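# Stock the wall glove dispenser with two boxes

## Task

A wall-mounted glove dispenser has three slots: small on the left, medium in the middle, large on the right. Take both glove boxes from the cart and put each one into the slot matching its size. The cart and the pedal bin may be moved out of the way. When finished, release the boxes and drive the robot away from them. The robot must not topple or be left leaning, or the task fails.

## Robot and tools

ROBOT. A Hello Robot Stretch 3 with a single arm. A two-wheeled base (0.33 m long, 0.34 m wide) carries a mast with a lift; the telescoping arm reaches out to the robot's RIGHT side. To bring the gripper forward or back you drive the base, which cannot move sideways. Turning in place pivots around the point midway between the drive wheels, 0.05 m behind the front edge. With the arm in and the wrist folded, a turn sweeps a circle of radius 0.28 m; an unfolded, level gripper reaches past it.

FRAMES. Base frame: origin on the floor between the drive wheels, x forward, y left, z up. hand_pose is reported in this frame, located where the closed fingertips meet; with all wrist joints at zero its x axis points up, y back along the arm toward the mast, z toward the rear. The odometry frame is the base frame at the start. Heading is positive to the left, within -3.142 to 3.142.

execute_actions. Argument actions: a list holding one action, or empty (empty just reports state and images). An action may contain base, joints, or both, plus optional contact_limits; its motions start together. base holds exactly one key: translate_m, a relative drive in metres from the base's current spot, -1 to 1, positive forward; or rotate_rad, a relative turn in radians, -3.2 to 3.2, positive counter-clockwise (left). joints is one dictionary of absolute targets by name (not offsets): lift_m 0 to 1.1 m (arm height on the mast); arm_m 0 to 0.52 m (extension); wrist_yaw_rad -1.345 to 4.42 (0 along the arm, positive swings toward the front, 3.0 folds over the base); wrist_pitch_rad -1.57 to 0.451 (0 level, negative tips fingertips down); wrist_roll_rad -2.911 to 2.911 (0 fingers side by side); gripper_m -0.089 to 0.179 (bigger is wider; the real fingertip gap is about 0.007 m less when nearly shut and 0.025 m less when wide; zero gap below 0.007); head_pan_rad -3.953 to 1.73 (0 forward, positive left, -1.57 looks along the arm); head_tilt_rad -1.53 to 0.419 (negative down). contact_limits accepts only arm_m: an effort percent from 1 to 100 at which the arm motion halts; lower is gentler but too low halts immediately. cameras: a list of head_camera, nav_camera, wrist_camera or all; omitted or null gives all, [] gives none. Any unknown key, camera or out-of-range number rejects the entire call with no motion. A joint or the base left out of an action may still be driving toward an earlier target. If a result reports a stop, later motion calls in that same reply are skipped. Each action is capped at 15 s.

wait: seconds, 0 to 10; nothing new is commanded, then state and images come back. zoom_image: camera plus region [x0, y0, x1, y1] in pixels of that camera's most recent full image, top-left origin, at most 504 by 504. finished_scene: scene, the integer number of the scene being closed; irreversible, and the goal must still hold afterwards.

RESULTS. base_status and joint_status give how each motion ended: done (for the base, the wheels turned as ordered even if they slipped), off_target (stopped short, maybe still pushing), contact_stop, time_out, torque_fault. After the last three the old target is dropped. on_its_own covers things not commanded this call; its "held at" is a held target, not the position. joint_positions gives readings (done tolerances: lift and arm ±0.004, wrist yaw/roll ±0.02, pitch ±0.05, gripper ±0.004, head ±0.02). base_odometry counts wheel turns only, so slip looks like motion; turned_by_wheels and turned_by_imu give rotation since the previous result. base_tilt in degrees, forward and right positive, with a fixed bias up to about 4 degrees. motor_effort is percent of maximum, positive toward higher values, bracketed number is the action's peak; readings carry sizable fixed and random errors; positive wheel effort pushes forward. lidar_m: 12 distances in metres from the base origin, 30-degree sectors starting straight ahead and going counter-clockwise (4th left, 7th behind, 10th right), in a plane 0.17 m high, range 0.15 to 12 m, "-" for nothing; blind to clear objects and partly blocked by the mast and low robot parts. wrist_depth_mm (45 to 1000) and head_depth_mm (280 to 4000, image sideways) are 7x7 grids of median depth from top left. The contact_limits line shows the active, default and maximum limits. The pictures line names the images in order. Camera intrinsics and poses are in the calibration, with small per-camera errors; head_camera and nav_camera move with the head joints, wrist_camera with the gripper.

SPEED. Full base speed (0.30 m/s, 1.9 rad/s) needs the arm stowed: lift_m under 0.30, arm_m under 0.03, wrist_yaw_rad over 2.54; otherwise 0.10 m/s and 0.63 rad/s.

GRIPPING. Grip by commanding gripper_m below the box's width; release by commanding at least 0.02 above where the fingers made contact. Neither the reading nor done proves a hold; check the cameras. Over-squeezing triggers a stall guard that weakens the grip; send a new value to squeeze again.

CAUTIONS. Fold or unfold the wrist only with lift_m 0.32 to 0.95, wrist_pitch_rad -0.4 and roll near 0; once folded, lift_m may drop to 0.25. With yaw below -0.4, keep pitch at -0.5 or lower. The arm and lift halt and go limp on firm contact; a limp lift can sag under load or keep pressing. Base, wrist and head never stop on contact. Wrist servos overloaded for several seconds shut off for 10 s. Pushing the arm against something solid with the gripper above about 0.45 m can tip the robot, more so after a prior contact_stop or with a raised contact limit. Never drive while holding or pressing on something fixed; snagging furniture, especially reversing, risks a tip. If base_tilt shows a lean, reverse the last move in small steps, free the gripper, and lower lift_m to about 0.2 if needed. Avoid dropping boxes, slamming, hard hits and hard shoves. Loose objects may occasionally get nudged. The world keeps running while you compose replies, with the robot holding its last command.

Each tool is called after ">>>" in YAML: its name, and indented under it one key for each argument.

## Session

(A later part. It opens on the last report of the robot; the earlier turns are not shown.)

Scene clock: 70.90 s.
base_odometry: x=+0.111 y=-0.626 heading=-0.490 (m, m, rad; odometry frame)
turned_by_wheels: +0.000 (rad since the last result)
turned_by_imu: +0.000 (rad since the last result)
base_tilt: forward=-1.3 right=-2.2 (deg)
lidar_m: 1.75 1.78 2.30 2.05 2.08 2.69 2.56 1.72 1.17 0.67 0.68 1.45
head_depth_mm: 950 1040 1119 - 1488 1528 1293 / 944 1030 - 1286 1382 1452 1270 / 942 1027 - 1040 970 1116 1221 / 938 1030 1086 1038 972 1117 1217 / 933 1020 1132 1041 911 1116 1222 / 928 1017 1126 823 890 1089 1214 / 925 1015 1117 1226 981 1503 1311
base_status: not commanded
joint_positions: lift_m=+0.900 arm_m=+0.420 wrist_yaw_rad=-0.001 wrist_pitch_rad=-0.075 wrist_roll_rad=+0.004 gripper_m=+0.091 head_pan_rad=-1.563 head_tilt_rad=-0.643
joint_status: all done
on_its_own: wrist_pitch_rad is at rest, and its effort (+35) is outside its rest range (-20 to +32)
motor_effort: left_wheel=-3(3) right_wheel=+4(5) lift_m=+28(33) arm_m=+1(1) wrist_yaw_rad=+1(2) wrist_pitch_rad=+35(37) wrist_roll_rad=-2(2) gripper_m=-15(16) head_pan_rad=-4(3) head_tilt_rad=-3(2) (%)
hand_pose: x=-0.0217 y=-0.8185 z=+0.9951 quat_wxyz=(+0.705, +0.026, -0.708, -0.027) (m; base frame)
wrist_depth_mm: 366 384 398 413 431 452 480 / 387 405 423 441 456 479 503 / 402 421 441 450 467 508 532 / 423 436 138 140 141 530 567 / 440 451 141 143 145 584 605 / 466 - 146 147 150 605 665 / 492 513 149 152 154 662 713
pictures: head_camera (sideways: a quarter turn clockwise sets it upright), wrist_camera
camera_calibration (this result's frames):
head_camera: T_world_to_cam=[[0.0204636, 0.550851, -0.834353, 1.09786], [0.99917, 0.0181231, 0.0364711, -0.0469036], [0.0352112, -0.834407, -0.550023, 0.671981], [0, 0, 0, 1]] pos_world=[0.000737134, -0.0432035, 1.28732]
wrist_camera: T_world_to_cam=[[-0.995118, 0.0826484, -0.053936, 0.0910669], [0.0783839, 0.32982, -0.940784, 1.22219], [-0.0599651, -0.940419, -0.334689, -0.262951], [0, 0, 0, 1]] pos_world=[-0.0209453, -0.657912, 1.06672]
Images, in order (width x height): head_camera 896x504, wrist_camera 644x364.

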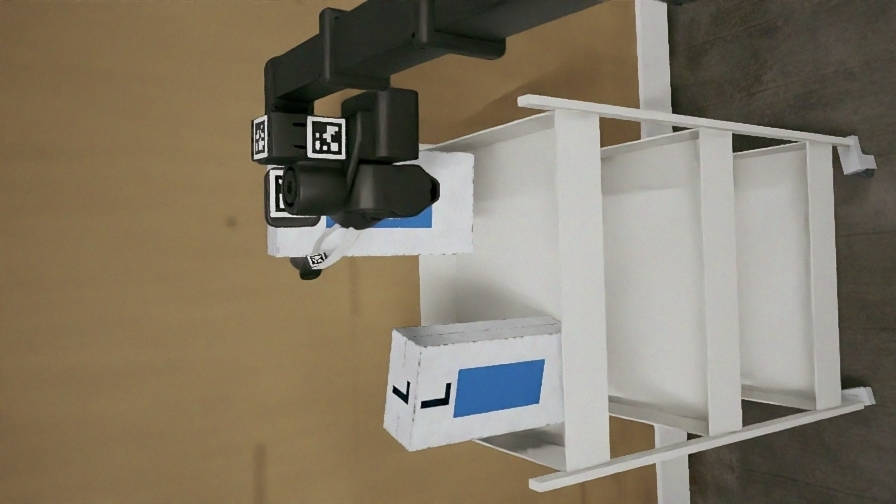

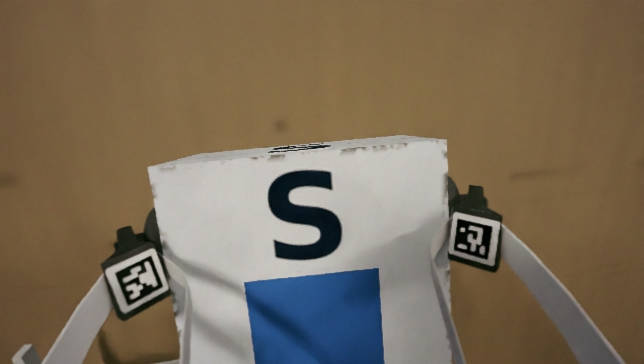

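>>> execute_actions:
  actions:
    - {"joints":{"lift_m":1.02,"wrist_pitch_rad":0.03}}
  cameras: []

>>> execute_actions:
  actions:
    - {"base":{"translate_m":0.9},"joints":{"arm_m":0.0}}
  cameras: []

>>> execute_actions:
  actions:
    - {"base":{"rotate_rad":1.57}}
  cameras: []

>>> execute_actions:
  actions:
    - {"base":{"translate_m":1.0},"joints":{"head_pan_rad":-1.3,"head_tilt_rad":-0.6}}

Scene clock: 81.07 s.
base_odometry: x=+0.111 y=-0.626 heading=-0.490 (m, m, rad; odometry frame)
turned_by_wheels: +0.000 (rad since the last result)
turned_by_imu: -0.001 (rad since the last result)
base_tilt: forward=-1.3 right=-2.3 (deg)
lidar_m: 1.75 1.78 2.30 2.05 2.09 2.70 2.56 1.71 1.17 0.67 0.68 1.46
head_depth_mm: 939 1070 1153 1290 1464 1522 1291 / 931 - 1149 1268 1377 1459 1267 / 932 - 787 1117 971 1113 1213 / 932 986 800 1118 967 1122 1218 / 934 1023 1130 1039 912 1120 1217 / 927 1016 1121 824 888 1093 1225 / 927 1015 1114 1230 985 1498 1303
base_status: not commanded
joint_positions: lift_m=+1.020 arm_m=+0.420 wrist_yaw_rad=-0.001 wrist_pitch_rad=-0.048 wrist_roll_rad=+0.004 gripper_m=+0.091 head_pan_rad=-1.563 head_tilt_rad=-0.643
joint_status: wrist_pitch_rad off_target (ended at -0.048, target +0.030); the others done
on_its_own: wrist_pitch_rad is at rest, and its effort (+37) is outside its rest range (-20 to +32)
motor_effort: left_wheel=-3(3) right_wheel=+4(4) lift_m=+28(27) arm_m=+1(1) wrist_yaw_rad=+2(1) wrist_pitch_rad=+37(39) wrist_roll_rad=-2(2) gripper_m=-16(15) head_pan_rad=-4(3) head_tilt_rad=-3(3) (%)
hand_pose: x=-0.0217 y=-0.8196 z=+1.1219 quat_wxyz=(+0.706, +0.017, -0.708, -0.018) (m; base frame)
wrist_depth_mm: 371 382 401 415 433 457 479 / 385 402 419 436 452 474 500 / 403 421 438 453 473 501 527 / 415 433 138 139 141 530 563 / 428 445 141 143 145 574 610 / 468 - 145 147 150 587 642 / 482 507 150 152 154 643 676
pictures: none
No camera images: the call's "cameras" was empty. Leave "cameras" out to get every camera's image.

Scene clock: 91.17 s.
base_odometry: x=+0.905 y=-1.050 heading=-0.490 (m, m, rad; odometry frame)
turned_by_wheels: +0.000 (rad since the last result)
turned_by_imu: -0.001 (rad since the last result)
base_tilt: forward=-1.2 right=-2.2 (deg)
lidar_m: 0.85 0.87 1.13 2.55 2.51 2.79 3.45 0.93 0.87 1.03 1.05 0.91
head_depth_mm: 881 970 1048 - - - - / 880 963 406 - - - - / 876 959 409 - - - - / 872 953 370 388 430 1463 1289 / 866 951 1033 1171 1330 1471 1303 / 861 944 1046 1166 1320 1463 1300 / 861 938 1042 1162 1304 1465 1303
base_status: done
joint_positions: lift_m=+1.020 arm_m=+0.003 wrist_yaw_rad=+0.000 wrist_pitch_rad=-0.048 wrist_roll_rad=+0.004 gripper_m=+0.091 head_pan_rad=-1.563 head_tilt_rad=-0.643
joint_status: all done
joint sent to its limit — the command would take arm_m past its lower limit, so that joint was sent only as far as its limit.
on_its_own: wrist_pitch_rad is at rest, and its effort (+37) is outside its rest range (-20 to +32)
motor_effort: left_wheel=-2(3) right_wheel=+2(11) lift_m=+28(28) arm_m=-3(3) wrist_yaw_rad=+0(0) wrist_pitch_rad=+37(36) wrist_roll_rad=-2(2) gripper_m=-15(15) head_pan_rad=-4(4) head_tilt_rad=-3(3) (%)
hand_pose: x=-0.0214 y=-0.4027 z=+1.1219 quat_wxyz=(+0.706, +0.017, -0.708, -0.017) (m; base frame)
wrist_depth_mm: 675 705 707 723 784 821 843 / 687 719 739 775 809 842 896 / 713 750 786 804 849 909 946 / 745 758 138 139 141 939 989 / 791 800 141 143 145 - 958 / 816 - 146 147 150 - 702 / 859 920 149 150 154 - 687
pictures: none
No camera images: the call's "cameras" was empty. Leave "cameras" out to get every camera's image.

Scene clock: 94.63 s.
base_odometry: x=+0.905 y=-1.050 heading=+1.080 (m, m, rad; odometry frame)
turned_by_wheels: +1.570 (rad since the last result)
turned_by_imu: +1.543 (rad since the last result)
base_tilt: forward=-1.2 right=-2.2 (deg)
lidar_m: 2.50 2.36 2.77 3.46 0.94 0.87 1.03 1.05 0.91 0.85 0.87 1.12
head_depth_mm: 729 798 866 - - - - / 725 793 406 - - - - / 721 790 410 - - - - / 718 787 370 388 429 1277 1303 / 715 783 847 968 1096 1260 1296 / 713 779 861 959 1087 1245 1299 / 706 774 857 954 1078 1242 1311
base_status: done
joint_positions: lift_m=+1.020 arm_m=+0.003 wrist_yaw_rad=+0.001 wrist_pitch_rad=-0.048 wrist_roll_rad=+0.004 gripper_m=+0.091 head_pan_rad=-1.563 head_tilt_rad=-0.643
joint_status: not commanded
on_its_own: wrist_pitch_rad is at rest, and its effort (+37) is outside its rest range (-20 to +32)
motor_effort: left_wheel=-2(6) right_wheel=+4(10) lift_m=+29(28) arm_m=-3(3) wrist_yaw_rad=-1(1) wrist_pitch_rad=+37(36) wrist_roll_rad=-2(2) gripper_m=-15(15) head_pan_rad=-4(4) head_tilt_rad=-3(3) (%)
hand_pose: x=-0.0213 y=-0.4027 z=+1.1219 quat_wxyz=(+0.706, +0.018, -0.708, -0.017) (m; base frame)
wrist_depth_mm: 516 534 556 578 604 641 654 / 526 560 574 603 623 656 702 / 547 584 596 624 658 703 746 / 580 592 138 139 141 733 771 / 607 618 141 144 144 801 833 / 634 - 145 147 149 828 882 / 663 700 150 151 153 863 950
pictures: none
No camera images: the call's "cameras" was empty. Leave "cameras" out to get every camera's image.

Scene clock: 105.73 s.
base_odometry: x=+1.377 y=-0.168 heading=+1.079 (m, m, rad; odometry frame)
turned_by_wheels: +0.000 (rad since the last result)
turned_by_imu: +0.000 (rad since the last result)
base_tilt: forward=-1.3 right=-2.2 (deg)
lidar_m: 1.75 1.75 1.60 3.52 3.18 1.74 2.01 1.20 0.82 0.77 0.78 1.01
head_depth_mm: 616 669 699 361 - - 1181 / 625 683 729 377 409 438 1209 / 640 696 763 850 945 1076 1238 / 653 711 780 865 973 1108 1251 / 661 728 799 885 999 1144 1270 / 677 741 818 910 1022 1186 1301 / 690 757 838 936 1035 1227 1338
base_status: done
joint_positions: lift_m=+1.020 arm_m=+0.003 wrist_yaw_rad=+0.000 wrist_pitch_rad=-0.048 wrist_roll_rad=+0.004 gripper_m=+0.091 head_pan_rad=-1.307 head_tilt_rad=-0.606
joint_status: all done
on_its_own: wrist_pitch_rad is at rest, and its effort (+36) is outside its rest range (-20 to +32)
motor_effort: left_wheel=-3(3) right_wheel=+4(9) lift_m=+29(29) arm_m=-3(3) wrist_yaw_rad=+0(0) wrist_pitch_rad=+36(36) wrist_roll_rad=-2(2) gripper_m=-15(15) head_pan_rad=+4(29) head_tilt_rad=+2(8) (%)
hand_pose: x=-0.0214 y=-0.4027 z=+1.1219 quat_wxyz=(+0.706, +0.017, -0.708, -0.017) (m; base frame)
wrist_depth_mm: 439 456 475 496 521 541 574 / 458 480 502 511 540 574 601 / 476 492 521 534 555 600 628 / 496 508 138 139 142 641 680 / 523 525 141 143 145 669 718 / 547 - 145 147 150 724 764 / 555 595 150 152 154 729 831
pictures: head_camera (sideways: a quarter turn clockwise sets it upright), nav_camera (sideways: a quarter turn counterclockwise sets it upright), wrist_camera
camera_calibration (this result's frames):
head_camera: T_world_to_cam=[[-0.111722, 0.508704, -0.853662, 1.12385], [0.961695, 0.271739, 0.0360703, -0.0461548], [0.250322, -0.816932, -0.519577, 0.631057], [0, 0, 0, 1]] pos_world=[0.0119783, -0.043633, 1.28893]
nav_camera: T_world_to_cam=[[0.165342, -0.611239, 0.773983, -0.977042], [-0.974853, -0.220183, 0.034367, 0.00940394], [0.149411, -0.760202, -0.632273, 0.779456], [0, 0, 0, 1]] pos_world=[0.0542536, -0.00259145, 1.24872]
wrist_camera: T_world_to_cam=[[-0.995232, 0.0799187, -0.055915, 0.0649718], [0.0777998, 0.304691, -0.949269, 1.20366], [-0.0588276, -0.949093, -0.309455, 0.1388], [0, 0, 0, 1]] pos_world=[-0.0208175, -0.240204, 1.18919]
Images, in order (width x height): head_camera 896x504, nav_camera 672x504, wrist_camera 644x364.

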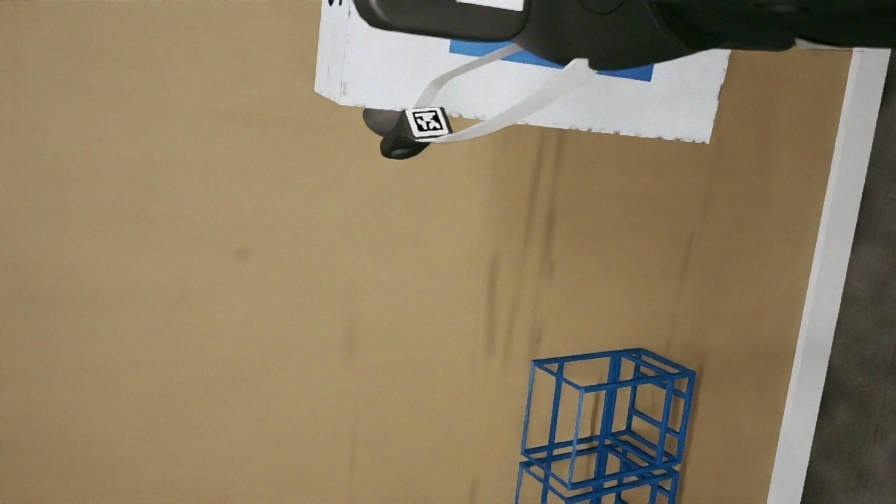

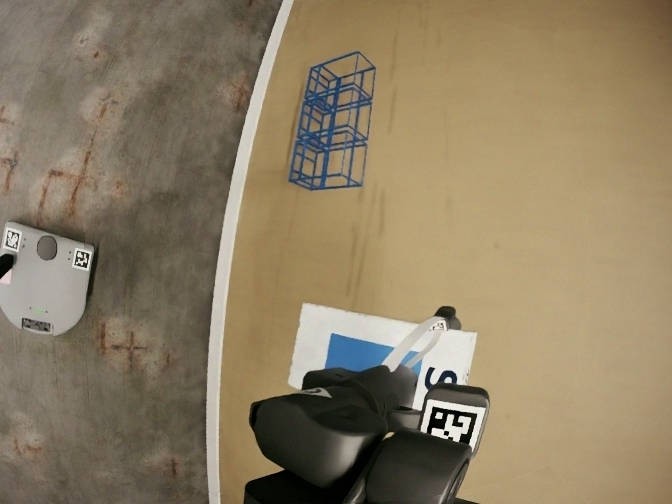

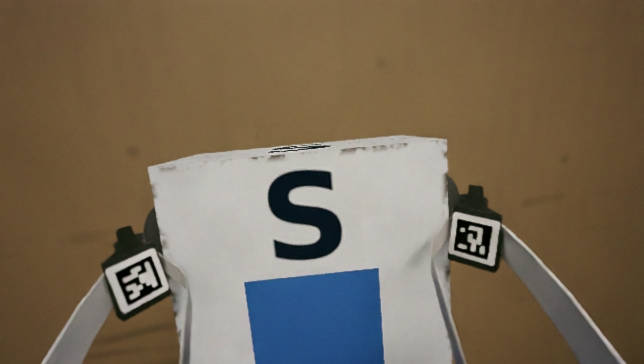

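>>> execute_actions:
  actions:
    - {"base":{"translate_m":0.8},"joints":{"head_pan_rad":-1.57,"head_tilt_rad":-0.85,"lift_m":0.85}}

Scene clock: 121.40 s.
base_odometry: x=+1.754 y=+0.537 heading=+1.079 (m, m, rad; odometry frame)
turned_by_wheels: +0.000 (rad since the last result)
turned_by_imu: -0.001 (rad since the last result)
base_tilt: forward=-1.2 right=-2.3 (deg)
lidar_m: 0.95 0.97 1.24 1.24 3.68 2.55 2.51 1.09 0.74 0.70 0.71 0.91
head_depth_mm: 609 691 798 915 1129 - - / 607 686 775 463 1078 - - / 603 684 770 465 - - - / 601 678 767 466 545 1306 1190 / 597 672 774 908 1108 1303 1190 / 594 669 770 902 1095 1302 1188 / 591 667 764 900 1088 1297 1194
base_status: done
joint_positions: lift_m=+0.850 arm_m=+0.003 wrist_yaw_rad=+0.000 wrist_pitch_rad=-0.048 wrist_roll_rad=+0.004 gripper_m=+0.091 head_pan_rad=-1.563 head_tilt_rad=-0.839
joint_status: all done
on_its_own: wrist_pitch_rad is at rest, and its effort (+36) is outside its rest range (-20 to +32)
motor_effort: left_wheel=-3(4) right_wheel=+4(9) lift_m=+24(23) arm_m=-2(3) wrist_yaw_rad=+0(1) wrist_pitch_rad=+36(36) wrist_roll_rad=-2(2) gripper_m=-15(15) head_pan_rad=-4(28) head_tilt_rad=-4(18) (%)
hand_pose: x=-0.0214 y=-0.4027 z=+0.9523 quat_wxyz=(+0.706, +0.017, -0.708, -0.017) (m; base frame)
wrist_depth_mm: 377 393 412 428 453 464 489 / 394 405 431 447 465 485 515 / 412 426 446 466 479 514 543 / 432 441 137 139 141 539 567 / 449 453 141 143 145 583 626 / 460 - 145 147 150 608 656 / 488 512 149 152 154 629 708
pictures: head_camera (sideways: a quarter turn clockwise sets it upright), nav_camera (sideways: a quarter turn counterclockwise sets it upright), wrist_camera
camera_calibration (this result's frames):
head_camera: T_world_to_cam=[[0.0191512, 0.703301, -0.710634, 0.936606], [0.999224, 0.0109975, 0.0378125, -0.0486407], [0.0344087, -0.710807, -0.702545, 0.870392], [0, 0, 0, 1]] pos_world=[0.000716796, -0.0395001, 1.27891]
nav_camera: T_world_to_cam=[[0.00661859, -0.794639, 0.607046, -0.758531], [-0.998774, 0.0245285, 0.042998, -0.00167491], [-0.0490578, -0.606587, -0.793502, 0.990352], [0, 0, 0, 1]] pos_world=[0.051932, -0.00198267, 1.24638]
wrist_camera: T_world_to_cam=[[-0.99522, 0.080051, -0.0559451, 0.0555307], [0.0778469, 0.304325, -0.949382, 1.0426], [-0.0589736, -0.949199, -0.309101, 0.085908], [0, 0, 0, 1]] pos_world=[-0.0208318, -0.240191, 1.01949]
Images, in order (width x height): head_camera 896x504, nav_camera 672x504, wrist_camera 644x364.

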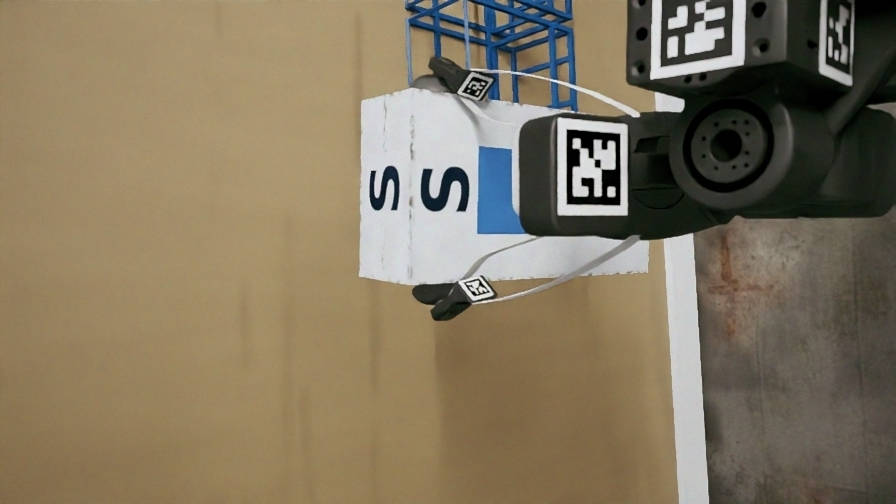

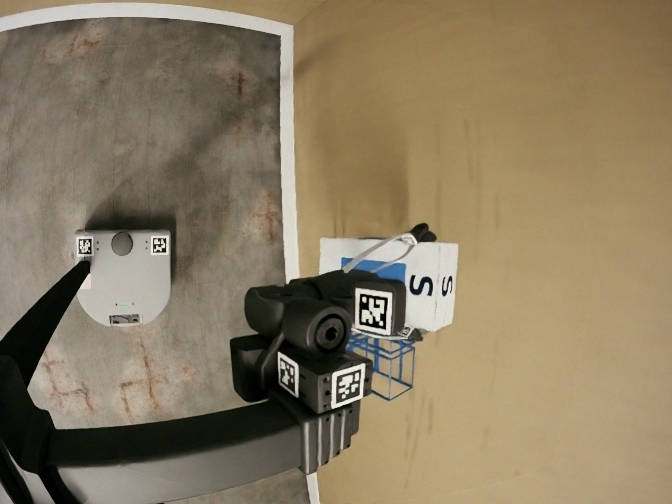

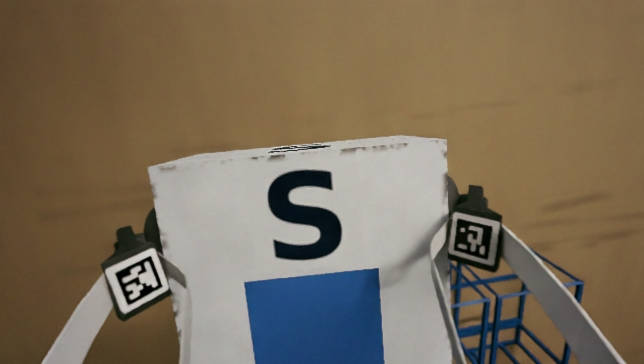

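>>> execute_actions:
  actions:
    - {"base":{"rotate_rad":0.07},"joints":{"lift_m":1.05,"head_tilt_rad":-0.95}}

Scene clock: 130.93 s.
base_odometry: x=+1.754 y=+0.537 heading=+1.149 (m, m, rad; odometry frame)
turned_by_wheels: +0.070 (rad since the last result)
turned_by_imu: +0.068 (rad since the last result)
base_tilt: forward=-1.3 right=-2.3 (deg)
lidar_m: 0.95 0.98 1.24 1.24 3.73 2.50 2.81 1.01 0.73 0.70 0.72 0.97
head_depth_mm: - - - - 1332 1277 1146 / - - - - 1360 1287 1149 / - - - - 1329 1289 1149 / 316 348 405 1026 1313 1288 1153 / 594 719 842 1030 1311 1282 1150 / 622 716 845 1029 1319 1299 1157 / 625 719 849 1030 1319 1300 1156
base_status: done
joint_positions: lift_m=+1.050 arm_m=+0.003 wrist_yaw_rad=+0.001 wrist_pitch_rad=-0.048 wrist_roll_rad=+0.004 gripper_m=+0.091 head_pan_rad=-1.563 head_tilt_rad=-0.938
joint_status: all done
on_its_own: wrist_pitch_rad is at rest, and its effort (+36) is outside its rest range (-20 to +32)
motor_effort: left_wheel=-2(6) right_wheel=+3(10) lift_m=+28(36) arm_m=-3(2) wrist_yaw_rad=+0(0) wrist_pitch_rad=+36(36) wrist_roll_rad=-2(2) gripper_m=-15(14) head_pan_rad=-4(4) head_tilt_rad=-4(10) (%)
hand_pose: x=-0.0212 y=-0.4027 z=+1.1520 quat_wxyz=(+0.706, +0.018, -0.708, -0.017) (m; base frame)
wrist_depth_mm: 392 408 413 428 435 442 455 / 410 424 427 441 452 461 482 / 431 447 447 460 466 485 498 / 446 448 137 139 142 512 533 / 464 474 142 143 145 541 555 / 497 - 145 147 150 582 585 / 511 530 150 152 154 610 652
pictures: head_camera (sideways: a quarter turn clockwise sets it upright), nav_camera (sideways: a quarter turn counterclockwise sets it upright), wrist_camera
camera_calibration (this result's frames):
head_camera: T_world_to_cam=[[0.0186967, 0.770059, -0.637698, 0.841567], [0.999255, 0.00715468, 0.0379369, -0.048798], [0.0337762, -0.637932, -0.769351, 0.957276], [0, 0, 0, 1]] pos_world=[0.000693943, -0.0370305, 1.275]
nav_camera: T_world_to_cam=[[0.00698154, -0.850719, 0.525574, -0.652393], [-0.998737, 0.0202147, 0.0459873, -0.00556118], [-0.0497466, -0.525232, -0.849504, 1.06316], [0, 0, 0, 1]] pos_world=[0.0518891, 0.0035141, 1.24629]
wrist_camera: T_world_to_cam=[[-0.995301, 0.0790695, -0.0558978, 0.066503], [0.0775014, 0.304397, -0.949387, 1.23224], [-0.0580525, -0.949258, -0.309095, 0.147654], [0, 0, 0, 1]] pos_world=[-0.0207381, -0.240187, 1.21923]
Images, in order (width x height): head_camera 896x504, nav_camera 672x504, wrist_camera 644x364.

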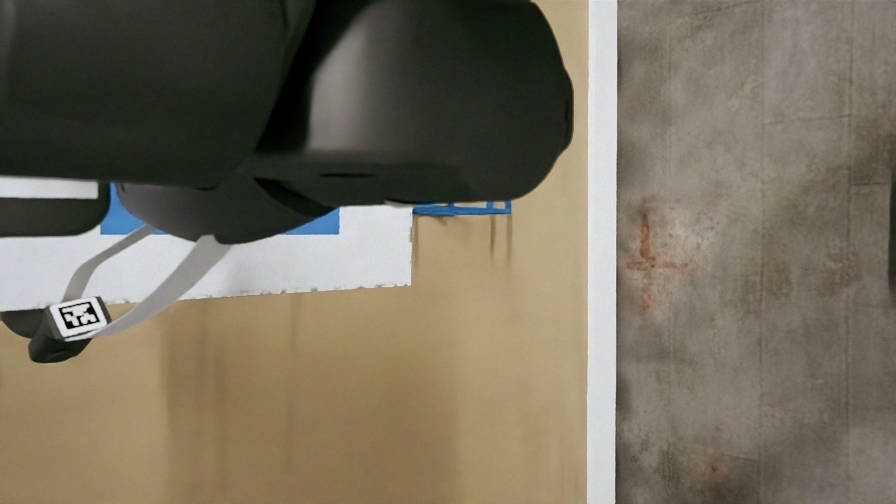

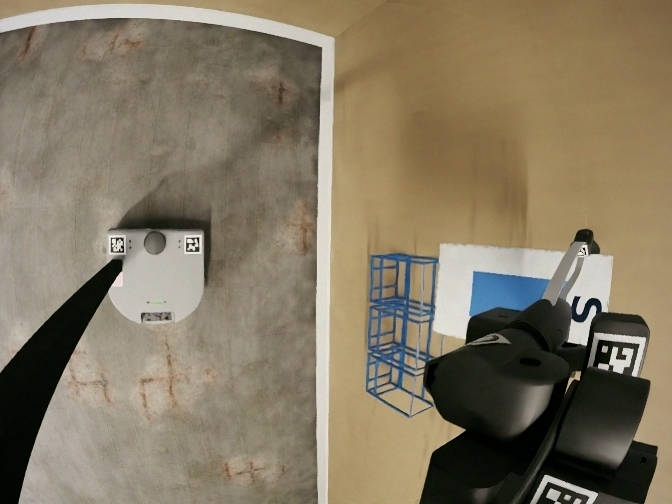

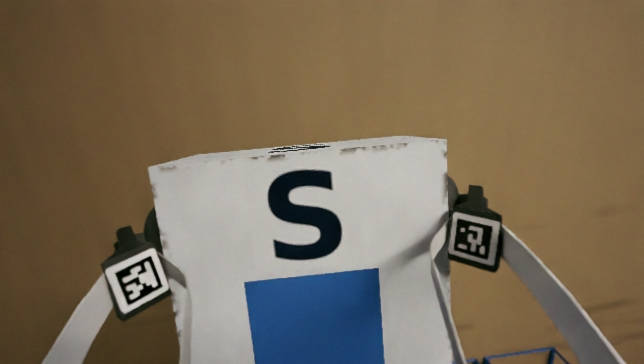

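>>> execute_actions:
  actions:
    - {"base":{"translate_m":-0.075},"joints":{"lift_m":0.86,"arm_m":0.24,"head_pan_rad":-1.3,"head_tilt_rad":-0.8}}

Scene clock: 139.70 s.
base_odometry: x=+1.724 y=+0.469 heading=+1.149 (m, m, rad; odometry frame)
turned_by_wheels: +0.000 (rad since the last result)
turned_by_imu: +0.000 (rad since the last result)
base_tilt: forward=-1.2 right=-2.2 (deg)
lidar_m: 1.03 1.06 1.26 1.49 3.73 2.44 2.74 1.01 0.73 0.70 0.72 0.97
head_depth_mm: 575 636 606 - 963 1183 1198 / 590 656 729 810 1003 1249 1197 / 603 678 770 894 1052 1292 1199 / 618 696 797 931 1118 1317 1203 / 635 719 822 969 1170 1348 1198 / 654 742 854 1011 1226 1372 1208 / 672 765 884 1051 1296 1382 1208
base_status: done
joint_positions: lift_m=+0.860 arm_m=+0.240 wrist_yaw_rad=+0.000 wrist_pitch_rad=-0.048 wrist_roll_rad=+0.004 gripper_m=+0.091 head_pan_rad=-1.307 head_tilt_rad=-0.804
joint_status: all done
on_its_own: wrist_pitch_rad is at rest, and its effort (+36) is outside its rest range (-20 to +32)
motor_effort: left_wheel=-2(6) right_wheel=+4(4) lift_m=+23(23) arm_m=+2(4) wrist_yaw_rad=+0(1) wrist_pitch_rad=+36(36) wrist_roll_rad=-2(2) gripper_m=-15(15) head_pan_rad=+4(29) head_tilt_rad=+1(12) (%)
hand_pose: x=-0.0214 y=-0.6395 z=+0.9623 quat_wxyz=(+0.706, +0.017, -0.708, -0.017) (m; base frame)
wrist_depth_mm: 189 191 196 200 206 213 217 / 196 200 204 209 215 222 228 / 205 210 214 219 222 233 239 / 215 216 138 139 142 244 252 / 225 227 141 144 145 260 267 / 236 - 145 147 149 276 283 / 248 255 150 151 154 291 306
pictures: head_camera (sideways: a quarter turn clockwise sets it upright), nav_camera (sideways: a quarter turn counterclockwise sets it upright), wrist_camera
camera_calibration (this result's frames):
head_camera: T_world_to_cam=[[-0.152862, 0.660432, -0.735161, 0.96962], [0.963524, 0.264956, 0.0376774, -0.0482488], [0.219668, -0.702586, -0.676844, 0.835834], [0, 0, 0, 1]] pos_world=[0.0111005, -0.0403389, 1.28037]
nav_camera: T_world_to_cam=[[0.201865, -0.745765, 0.63489, -0.796], [-0.972827, -0.227724, 0.0418203, -0.000301997], [0.113392, -0.626081, -0.77147, 0.960713], [0, 0, 0, 1]] pos_world=[0.051454, 0.00778627, 1.24655]
wrist_camera: T_world_to_cam=[[-0.995218, 0.0800862, -0.0559151, 0.0750335], [0.0778161, 0.304113, -0.949452, 1.12417], [-0.0590335, -0.949264, -0.308891, -0.136026], [0, 0, 0, 1]] pos_world=[-0.0208335, -0.477008, 1.02952]
Images, in order (width x height): head_camera 896x504, nav_camera 672x504, wrist_camera 644x364.

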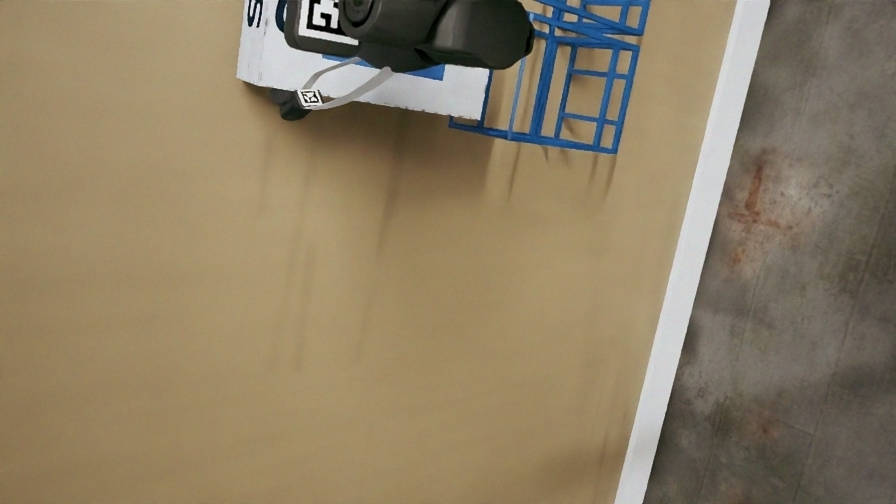

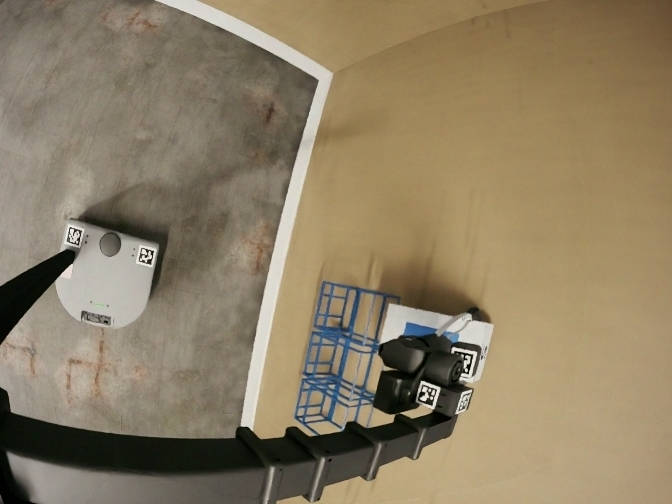

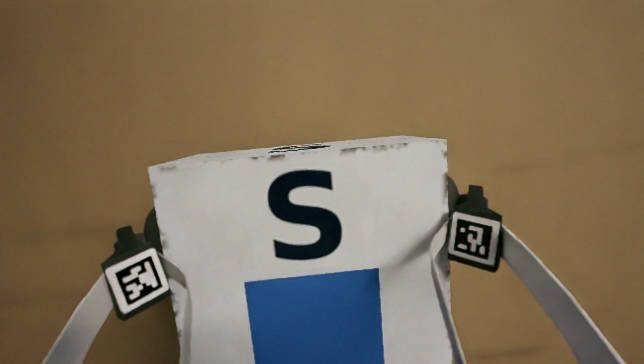

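>>> execute_actions:
  actions:
    - {"joints":{"lift_m":0.81,"arm_m":0.23}}
  cameras: ["head_camera","nav_camera"]

>>> zoom_image:
  camera: "head_camera"
  region: [380,0,680,200]

Scene clock: 147.10 s.
base_odometry: x=+1.724 y=+0.469 heading=+1.149 (m, m, rad; odometry frame)
turned_by_wheels: +0.000 (rad since the last result)
turned_by_imu: +0.000 (rad since the last result)
base_tilt: forward=-1.2 right=-2.3 (deg)
lidar_m: 1.03 1.06 1.26 1.48 3.72 2.45 2.74 1.01 0.73 0.70 0.72 0.97
head_depth_mm: 576 639 660 - 1012 1187 1194 / 589 659 714 754 1004 1251 1199 / 604 677 772 895 1052 1296 1200 / 620 696 796 927 1116 1323 1197 / 637 719 824 965 1170 1344 1205 / 654 742 852 1007 1233 1375 1210 / 670 763 887 1053 1296 1377 1209
base_status: not commanded
joint_positions: lift_m=+0.810 arm_m=+0.230 wrist_yaw_rad=+0.000 wrist_pitch_rad=-0.048 wrist_roll_rad=+0.004 gripper_m=+0.091 head_pan_rad=-1.307 head_tilt_rad=-0.804
joint_status: all done
on_its_own: wrist_pitch_rad is at rest, and its effort (+36) is outside its rest range (-20 to +32)
motor_effort: left_wheel=-2(3) right_wheel=+4(4) lift_m=+24(24) arm_m=-2(4) wrist_yaw_rad=+0(0) wrist_pitch_rad=+36(36) wrist_roll_rad=-2(2) gripper_m=-15(15) head_pan_rad=+4(4) head_tilt_rad=+1(1) (%)
hand_pose: x=-0.0214 y=-0.6300 z=+0.9124 quat_wxyz=(+0.706, +0.017, -0.708, -0.017) (m; base frame)
wrist_depth_mm: 197 201 205 210 216 221 227 / 203 209 214 219 226 230 238 / 214 219 222 226 233 243 251 / 223 225 137 139 141 255 265 / 236 235 141 143 145 272 280 / 248 - 146 147 150 286 299 / 258 268 150 153 155 307 316
pictures: head_camera (sideways: a quarter turn clockwise sets it upright), nav_camera (sideways: a quarter turn counterclockwise sets it upright)
camera_calibration (this result's frames):
head_camera: T_world_to_cam=[[-0.152856, 0.66041, -0.735183, 0.969648], [0.963524, 0.264957, 0.0376772, -0.0482486], [0.219674, -0.702607, -0.676821, 0.835804], [0, 0, 0, 1]] pos_world=[0.0111007, -0.0403396, 1.28038]
nav_camera: T_world_to_cam=[[0.20186, -0.745745, 0.634915, -0.796032], [-0.972828, -0.227723, 0.0418193, -0.000300603], [0.113398, -0.626104, -0.77145, 0.960687], [0, 0, 0, 1]] pos_world=[0.0514545, 0.00778458, 1.24655]
Images, in order (width x height): head_camera 896x504, nav_camera 672x504.

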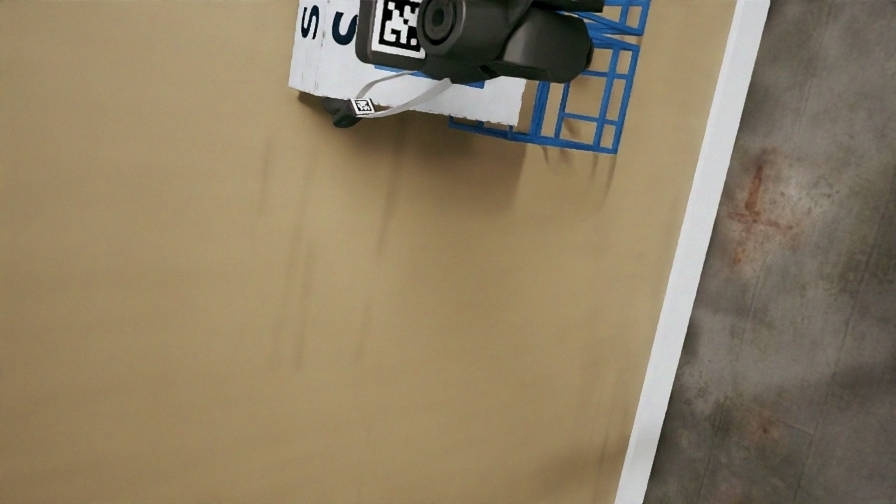

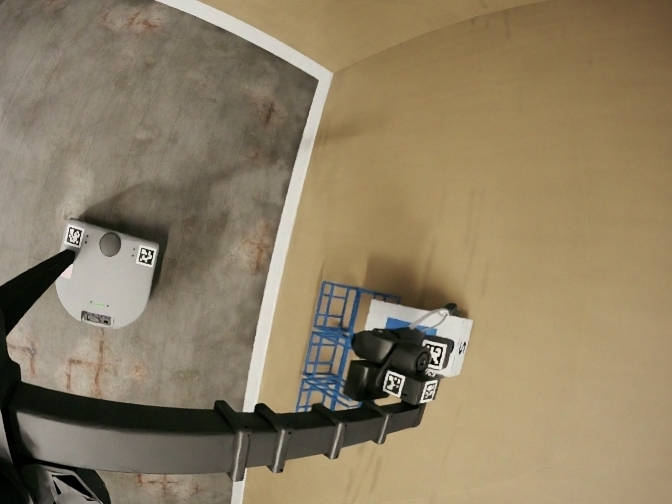

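Region (380, 0, 680, 200) of head_camera's 896x504 image, scaled by 1.680, with more detail than that image has.

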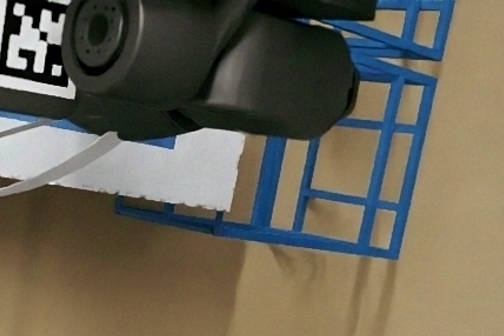

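>>> execute_actions:
  actions:
    - {"joints":{"arm_m":0.245}}
  cameras: []

>>> execute_actions:
  actions:
    - {"joints":{"lift_m":0.75}}
  cameras: ["head_camera","wrist_camera"]

>>> zoom_image:
  camera: "head_camera"
  region: [380,0,680,200]

Scene clock: 153.03 s.
base_odometry: x=+1.724 y=+0.469 heading=+1.149 (m, m, rad; odometry frame)
turned_by_wheels: +0.000 (rad since the last result)
turned_by_imu: +0.000 (rad since the last result)
base_tilt: forward=-1.4 right=-2.2 (deg)
lidar_m: 1.03 1.06 1.26 1.48 3.73 2.44 2.74 1.01 0.73 0.70 0.72 0.98
head_depth_mm: 575 641 658 - 993 1185 1198 / 589 659 718 767 1003 1252 1194 / 603 677 771 894 1053 1290 1200 / 619 698 795 927 1115 1319 1204 / 635 717 824 965 1168 1348 1200 / 654 740 852 1008 1229 1375 1204 / 671 762 882 1050 1287 1378 1210
base_status: not commanded
joint_positions: lift_m=+0.810 arm_m=+0.245 wrist_yaw_rad=+0.000 wrist_pitch_rad=-0.048 wrist_roll_rad=+0.004 gripper_m=+0.091 head_pan_rad=-1.307 head_tilt_rad=-0.804
joint_status: all done
on_its_own: wrist_pitch_rad is at rest, and its effort (+36) is outside its rest range (-20 to +32)
motor_effort: left_wheel=-2(2) right_wheel=+4(4) lift_m=+24(24) arm_m=+2(3) wrist_yaw_rad=+0(0) wrist_pitch_rad=+36(36) wrist_roll_rad=-2(2) gripper_m=-15(15) head_pan_rad=+4(4) head_tilt_rad=+1(1) (%)
hand_pose: x=-0.0214 y=-0.6445 z=+0.9124 quat_wxyz=(+0.706, +0.017, -0.708, -0.017) (m; base frame)
wrist_depth_mm: 184 189 193 197 201 208 212 / 192 196 202 206 210 218 222 / 200 205 209 213 218 227 234 / 209 211 138 139 141 240 249 / 220 220 142 143 145 253 263 / 231 - 146 147 149 268 279 / 242 251 150 152 154 285 296
pictures: none
No camera images: the call's "cameras" was empty. Leave "cameras" out to get every camera's image.

Scene clock: 154.20 s.
base_odometry: x=+1.724 y=+0.469 heading=+1.149 (m, m, rad; odometry frame)
turned_by_wheels: +0.000 (rad since the last result)
turned_by_imu: +0.000 (rad since the last result)
base_tilt: forward=-1.2 right=-2.3 (deg)
lidar_m: 1.02 1.06 1.25 1.49 3.71 2.44 2.74 1.01 0.73 0.70 0.72 0.97
head_depth_mm: 577 642 669 - - 1186 1195 / 590 659 715 778 1004 1243 1191 / 605 676 772 899 1054 1292 1203 / 620 699 797 931 1113 1323 1198 / 636 720 822 968 1176 1346 1204 / 654 742 852 1008 1229 1374 1204 / 673 766 887 1050 1291 1386 1208
base_status: not commanded
joint_positions: lift_m=+0.758 arm_m=+0.245 wrist_yaw_rad=+0.009 wrist_pitch_rad=+0.097 wrist_roll_rad=-0.005 gripper_m=+0.091 head_pan_rad=-1.307 head_tilt_rad=-0.804
joint_status: lift_m contact_stop (moved -0.052 of -0.060)
on_its_own: lift_m is slack since a contact_stop, until your next command for it (your +0.750 is given up); wrist_pitch_rad is at rest, and its effort (-31) is outside its rest range (-20 to +32)
motor_effort: left_wheel=+0(2) right_wheel=-3(4) lift_m=+19(25) arm_m=+2(2) wrist_yaw_rad=-6(5) wrist_pitch_rad=-31(36) wrist_roll_rad=+2(2) gripper_m=-16(15) head_pan_rad=+4(4) head_tilt_rad=+1(1) (%)
hand_pose: x=-0.0191 y=-0.6471 z=+0.8978 quat_wxyz=(+0.708, -0.031, -0.704, +0.037) (m; base frame)
wrist_depth_mm: 199 202 206 210 213 217 222 / 203 207 211 214 218 223 227 / 207 213 215 216 220 229 233 / 214 214 142 143 143 235 238 / 216 216 141 142 144 242 245 / 222 - 142 143 143 246 251 / 227 232 142 144 144 254 260
pictures: head_camera (sideways: a quarter turn clockwise sets it upright), wrist_camera
camera_calibration (this result's frames):
head_camera: T_world_to_cam=[[-0.152851, 0.660389, -0.735203, 0.969674], [0.963523, 0.264958, 0.0376771, -0.0482484], [0.21968, -0.702626, -0.6768, 0.835776], [0, 0, 0, 1]] pos_world=[0.0111009, -0.0403402, 1.28038]
wrist_camera: T_world_to_cam=[[-0.996344, 0.06314, -0.0575421, 0.0647997], [0.0672335, 0.164032, -0.984161, 1.00533], [-0.0527012, -0.984432, -0.167678, -0.312433], [0, 0, 0, 1]] pos_world=[-0.0194948, -0.476568, 0.940749]
Images, in order (width x height): head_camera 896x504, wrist_camera 644x364.

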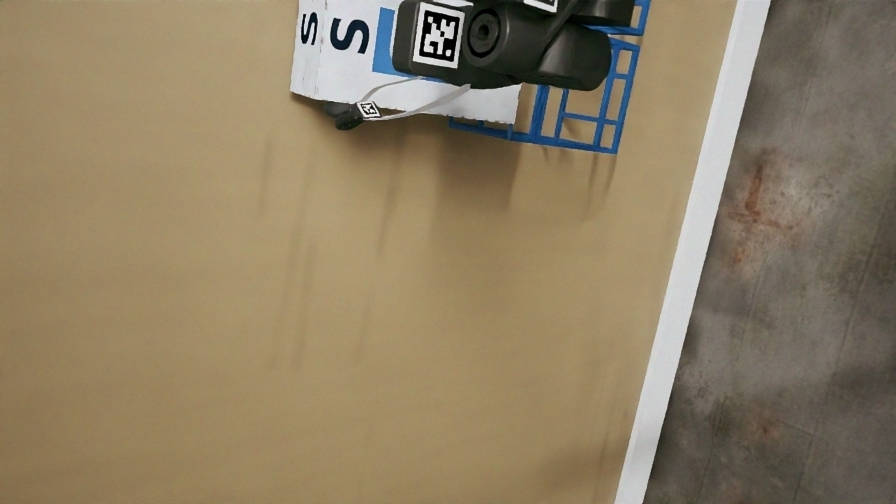

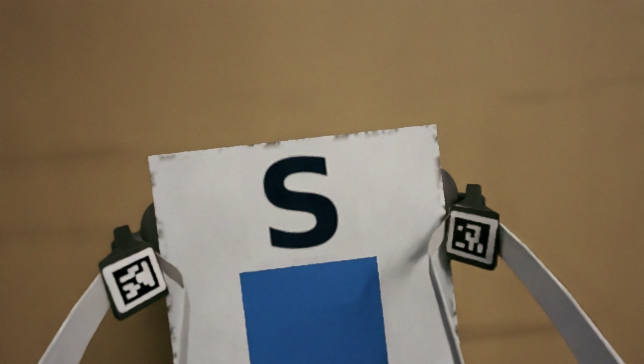

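Region (380, 0, 680, 200) of head_camera's 896x504 image, scaled by 1.680, with more detail than that image has.

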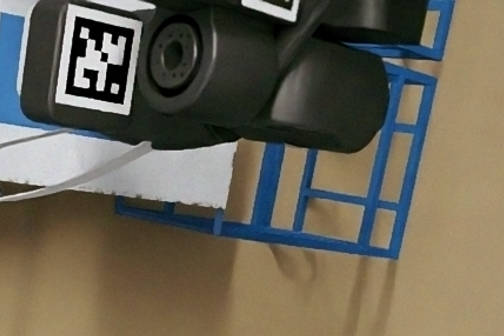

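>>> execute_actions:
  actions:
    - {"base":{"translate_m":0.009},"joints":{"lift_m":0.81,"wrist_pitch_rad":0.0}}
  cameras: []

>>> execute_actions:
  actions:
    - {"joints":{"lift_m":0.76,"head_pan_rad":-1.85,"head_tilt_rad":-0.9},"contact_limits":{}}

Scene clock: 160.77 s.
base_odometry: x=+1.727 y=+0.477 heading=+1.149 (m, m, rad; odometry frame)
turned_by_wheels: +0.000 (rad since the last result)
turned_by_imu: -0.001 (rad since the last result)
base_tilt: forward=-1.2 right=-2.1 (deg)
lidar_m: 1.02 1.05 1.26 1.45 3.70 2.44 2.75 1.01 0.73 0.70 0.72 0.97
head_depth_mm: 574 641 668 - 928 1186 1197 / 589 658 723 768 996 1246 1200 / 603 676 772 893 1063 1291 1200 / 619 696 797 930 1116 1321 1197 / 635 718 824 968 1169 1345 1205 / 653 738 852 1007 1235 1381 1204 / 670 763 884 1047 1295 1382 1204
base_status: done
joint_positions: lift_m=+0.810 arm_m=+0.245 wrist_yaw_rad=-0.001 wrist_pitch_rad=-0.066 wrist_roll_rad=-0.007 gripper_m=+0.091 head_pan_rad=-1.307 head_tilt_rad=-0.804
joint_status: wrist_pitch_rad off_target (ended at -0.066, target +0.000); the others done
motor_effort: left_wheel=-2(5) right_wheel=+4(6) lift_m=+28(28) arm_m=+2(2) wrist_yaw_rad=+0(4) wrist_pitch_rad=+30(31) wrist_roll_rad=+3(6) gripper_m=-15(16) head_pan_rad=+4(4) head_tilt_rad=+2(1) (%)
hand_pose: x=-0.0218 y=-0.6438 z=+0.9076 quat_wxyz=(+0.709, +0.023, -0.704, -0.024) (m; base frame)
wrist_depth_mm: 182 186 191 196 201 206 212 / 191 195 200 205 211 216 224 / 200 203 209 212 216 227 236 / 210 210 137 139 141 239 248 / 221 219 142 143 145 255 264 / 231 - 146 147 150 272 280 / 245 253 150 152 155 292 303
pictures: none
No camera images: the call's "cameras" was empty. Leave "cameras" out to get every camera's image.

action 0: "contact_limits" must be an object like {"arm_m": 10}; or leave it out

>>> execute_actions:
  actions:
    - {"joints":{"lift_m":0.79,"head_pan_rad":-1.85,"head_tilt_rad":-0.9}}

Scene clock: 164.40 s.
base_odometry: x=+1.727 y=+0.477 heading=+1.149 (m, m, rad; odometry frame)
turned_by_wheels: +0.000 (rad since the last result)
turned_by_imu: +0.000 (rad since the last result)
base_tilt: forward=-1.3 right=-2.3 (deg)
lidar_m: 1.02 1.05 1.26 1.45 3.71 2.45 2.75 1.01 0.73 0.70 0.72 0.97
head_depth_mm: 686 789 935 1140 1406 - - / 668 767 902 1042 - - 1146 / 652 744 857 - 1345 1310 1162 / 634 723 806 - 1242 1310 1175 / 617 688 676 - 1182 1318 1166 / 602 671 662 909 1129 1295 1173 / 589 659 765 891 1079 1273 1169
base_status: not commanded
joint_positions: lift_m=+0.790 arm_m=+0.245 wrist_yaw_rad=+0.002 wrist_pitch_rad=-0.020 wrist_roll_rad=-0.001 gripper_m=+0.091 head_pan_rad=-1.843 head_tilt_rad=-0.889
joint_status: all done
motor_effort: left_wheel=-1(3) right_wheel=+2(4) lift_m=+19(30) arm_m=+2(2) wrist_yaw_rad=-2(2) wrist_pitch_rad=+8(30) wrist_roll_rad=+0(3) gripper_m=-15(15) head_pan_rad=-5(41) head_tilt_rad=-4(11) (%)
hand_pose: x=-0.0209 y=-0.6455 z=+0.8997 quat_wxyz=(+0.708, +0.008, -0.707, -0.006) (m; base frame)
wrist_depth_mm: 185 189 194 200 202 207 212 / 194 196 202 205 212 218 222 / 201 205 208 213 217 227 233 / 211 211 138 140 142 237 243 / 220 218 141 143 145 249 259 / 227 - 145 146 148 263 273 / 237 246 149 149 152 276 288
pictures: head_camera (sideways: a quarter turn clockwise sets it upright), nav_camera (sideways: a quarter turn counterclockwise sets it upright), wrist_camera
camera_calibration (this result's frames):
head_camera: T_world_to_cam=[[0.221942, 0.703749, -0.674892, 0.888792], [0.962869, -0.267294, 0.0379212, -0.0485581], [-0.153708, -0.658249, -0.736941, 0.916273], [0, 0, 0, 1]] pos_world=[-0.00966669, -0.0353298, 1.27692]
nav_camera: T_world_to_cam=[[-0.220998, -0.793595, 0.566892, -0.704829], [-0.95371, 0.297411, 0.0445512, -0.00396916], [-0.203956, -0.530805, -0.822586, 1.02911], [0, 0, 0, 1]] pos_world=[0.0503413, -0.0119118, 1.24627]
wrist_camera: T_world_to_cam=[[-0.995656, 0.0761017, -0.0536512, 0.0679776], [0.0728276, 0.277454, -0.957975, 1.05683], [-0.0580178, -0.95772, -0.281791, -0.190825], [0, 0, 0, 1]] pos_world=[-0.0203557, -0.481153, 0.962295]
Images, in order (width x height): head_camera 896x504, nav_camera 672x504, wrist_camera 644x364.

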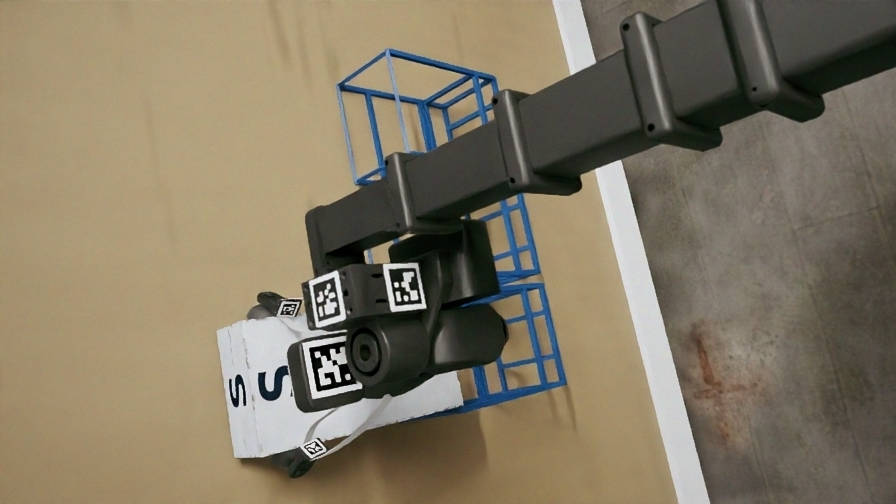

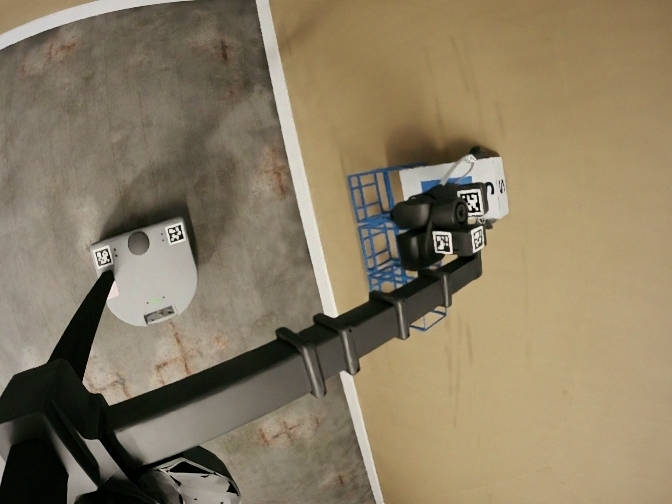

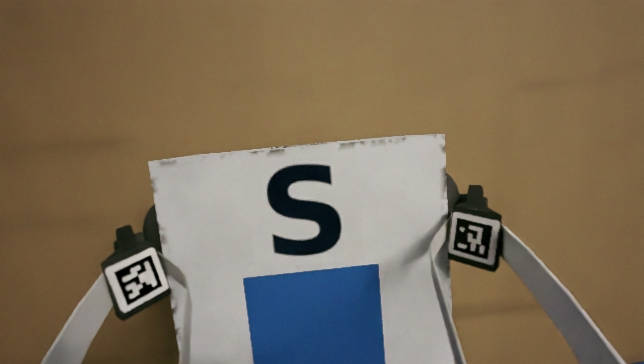

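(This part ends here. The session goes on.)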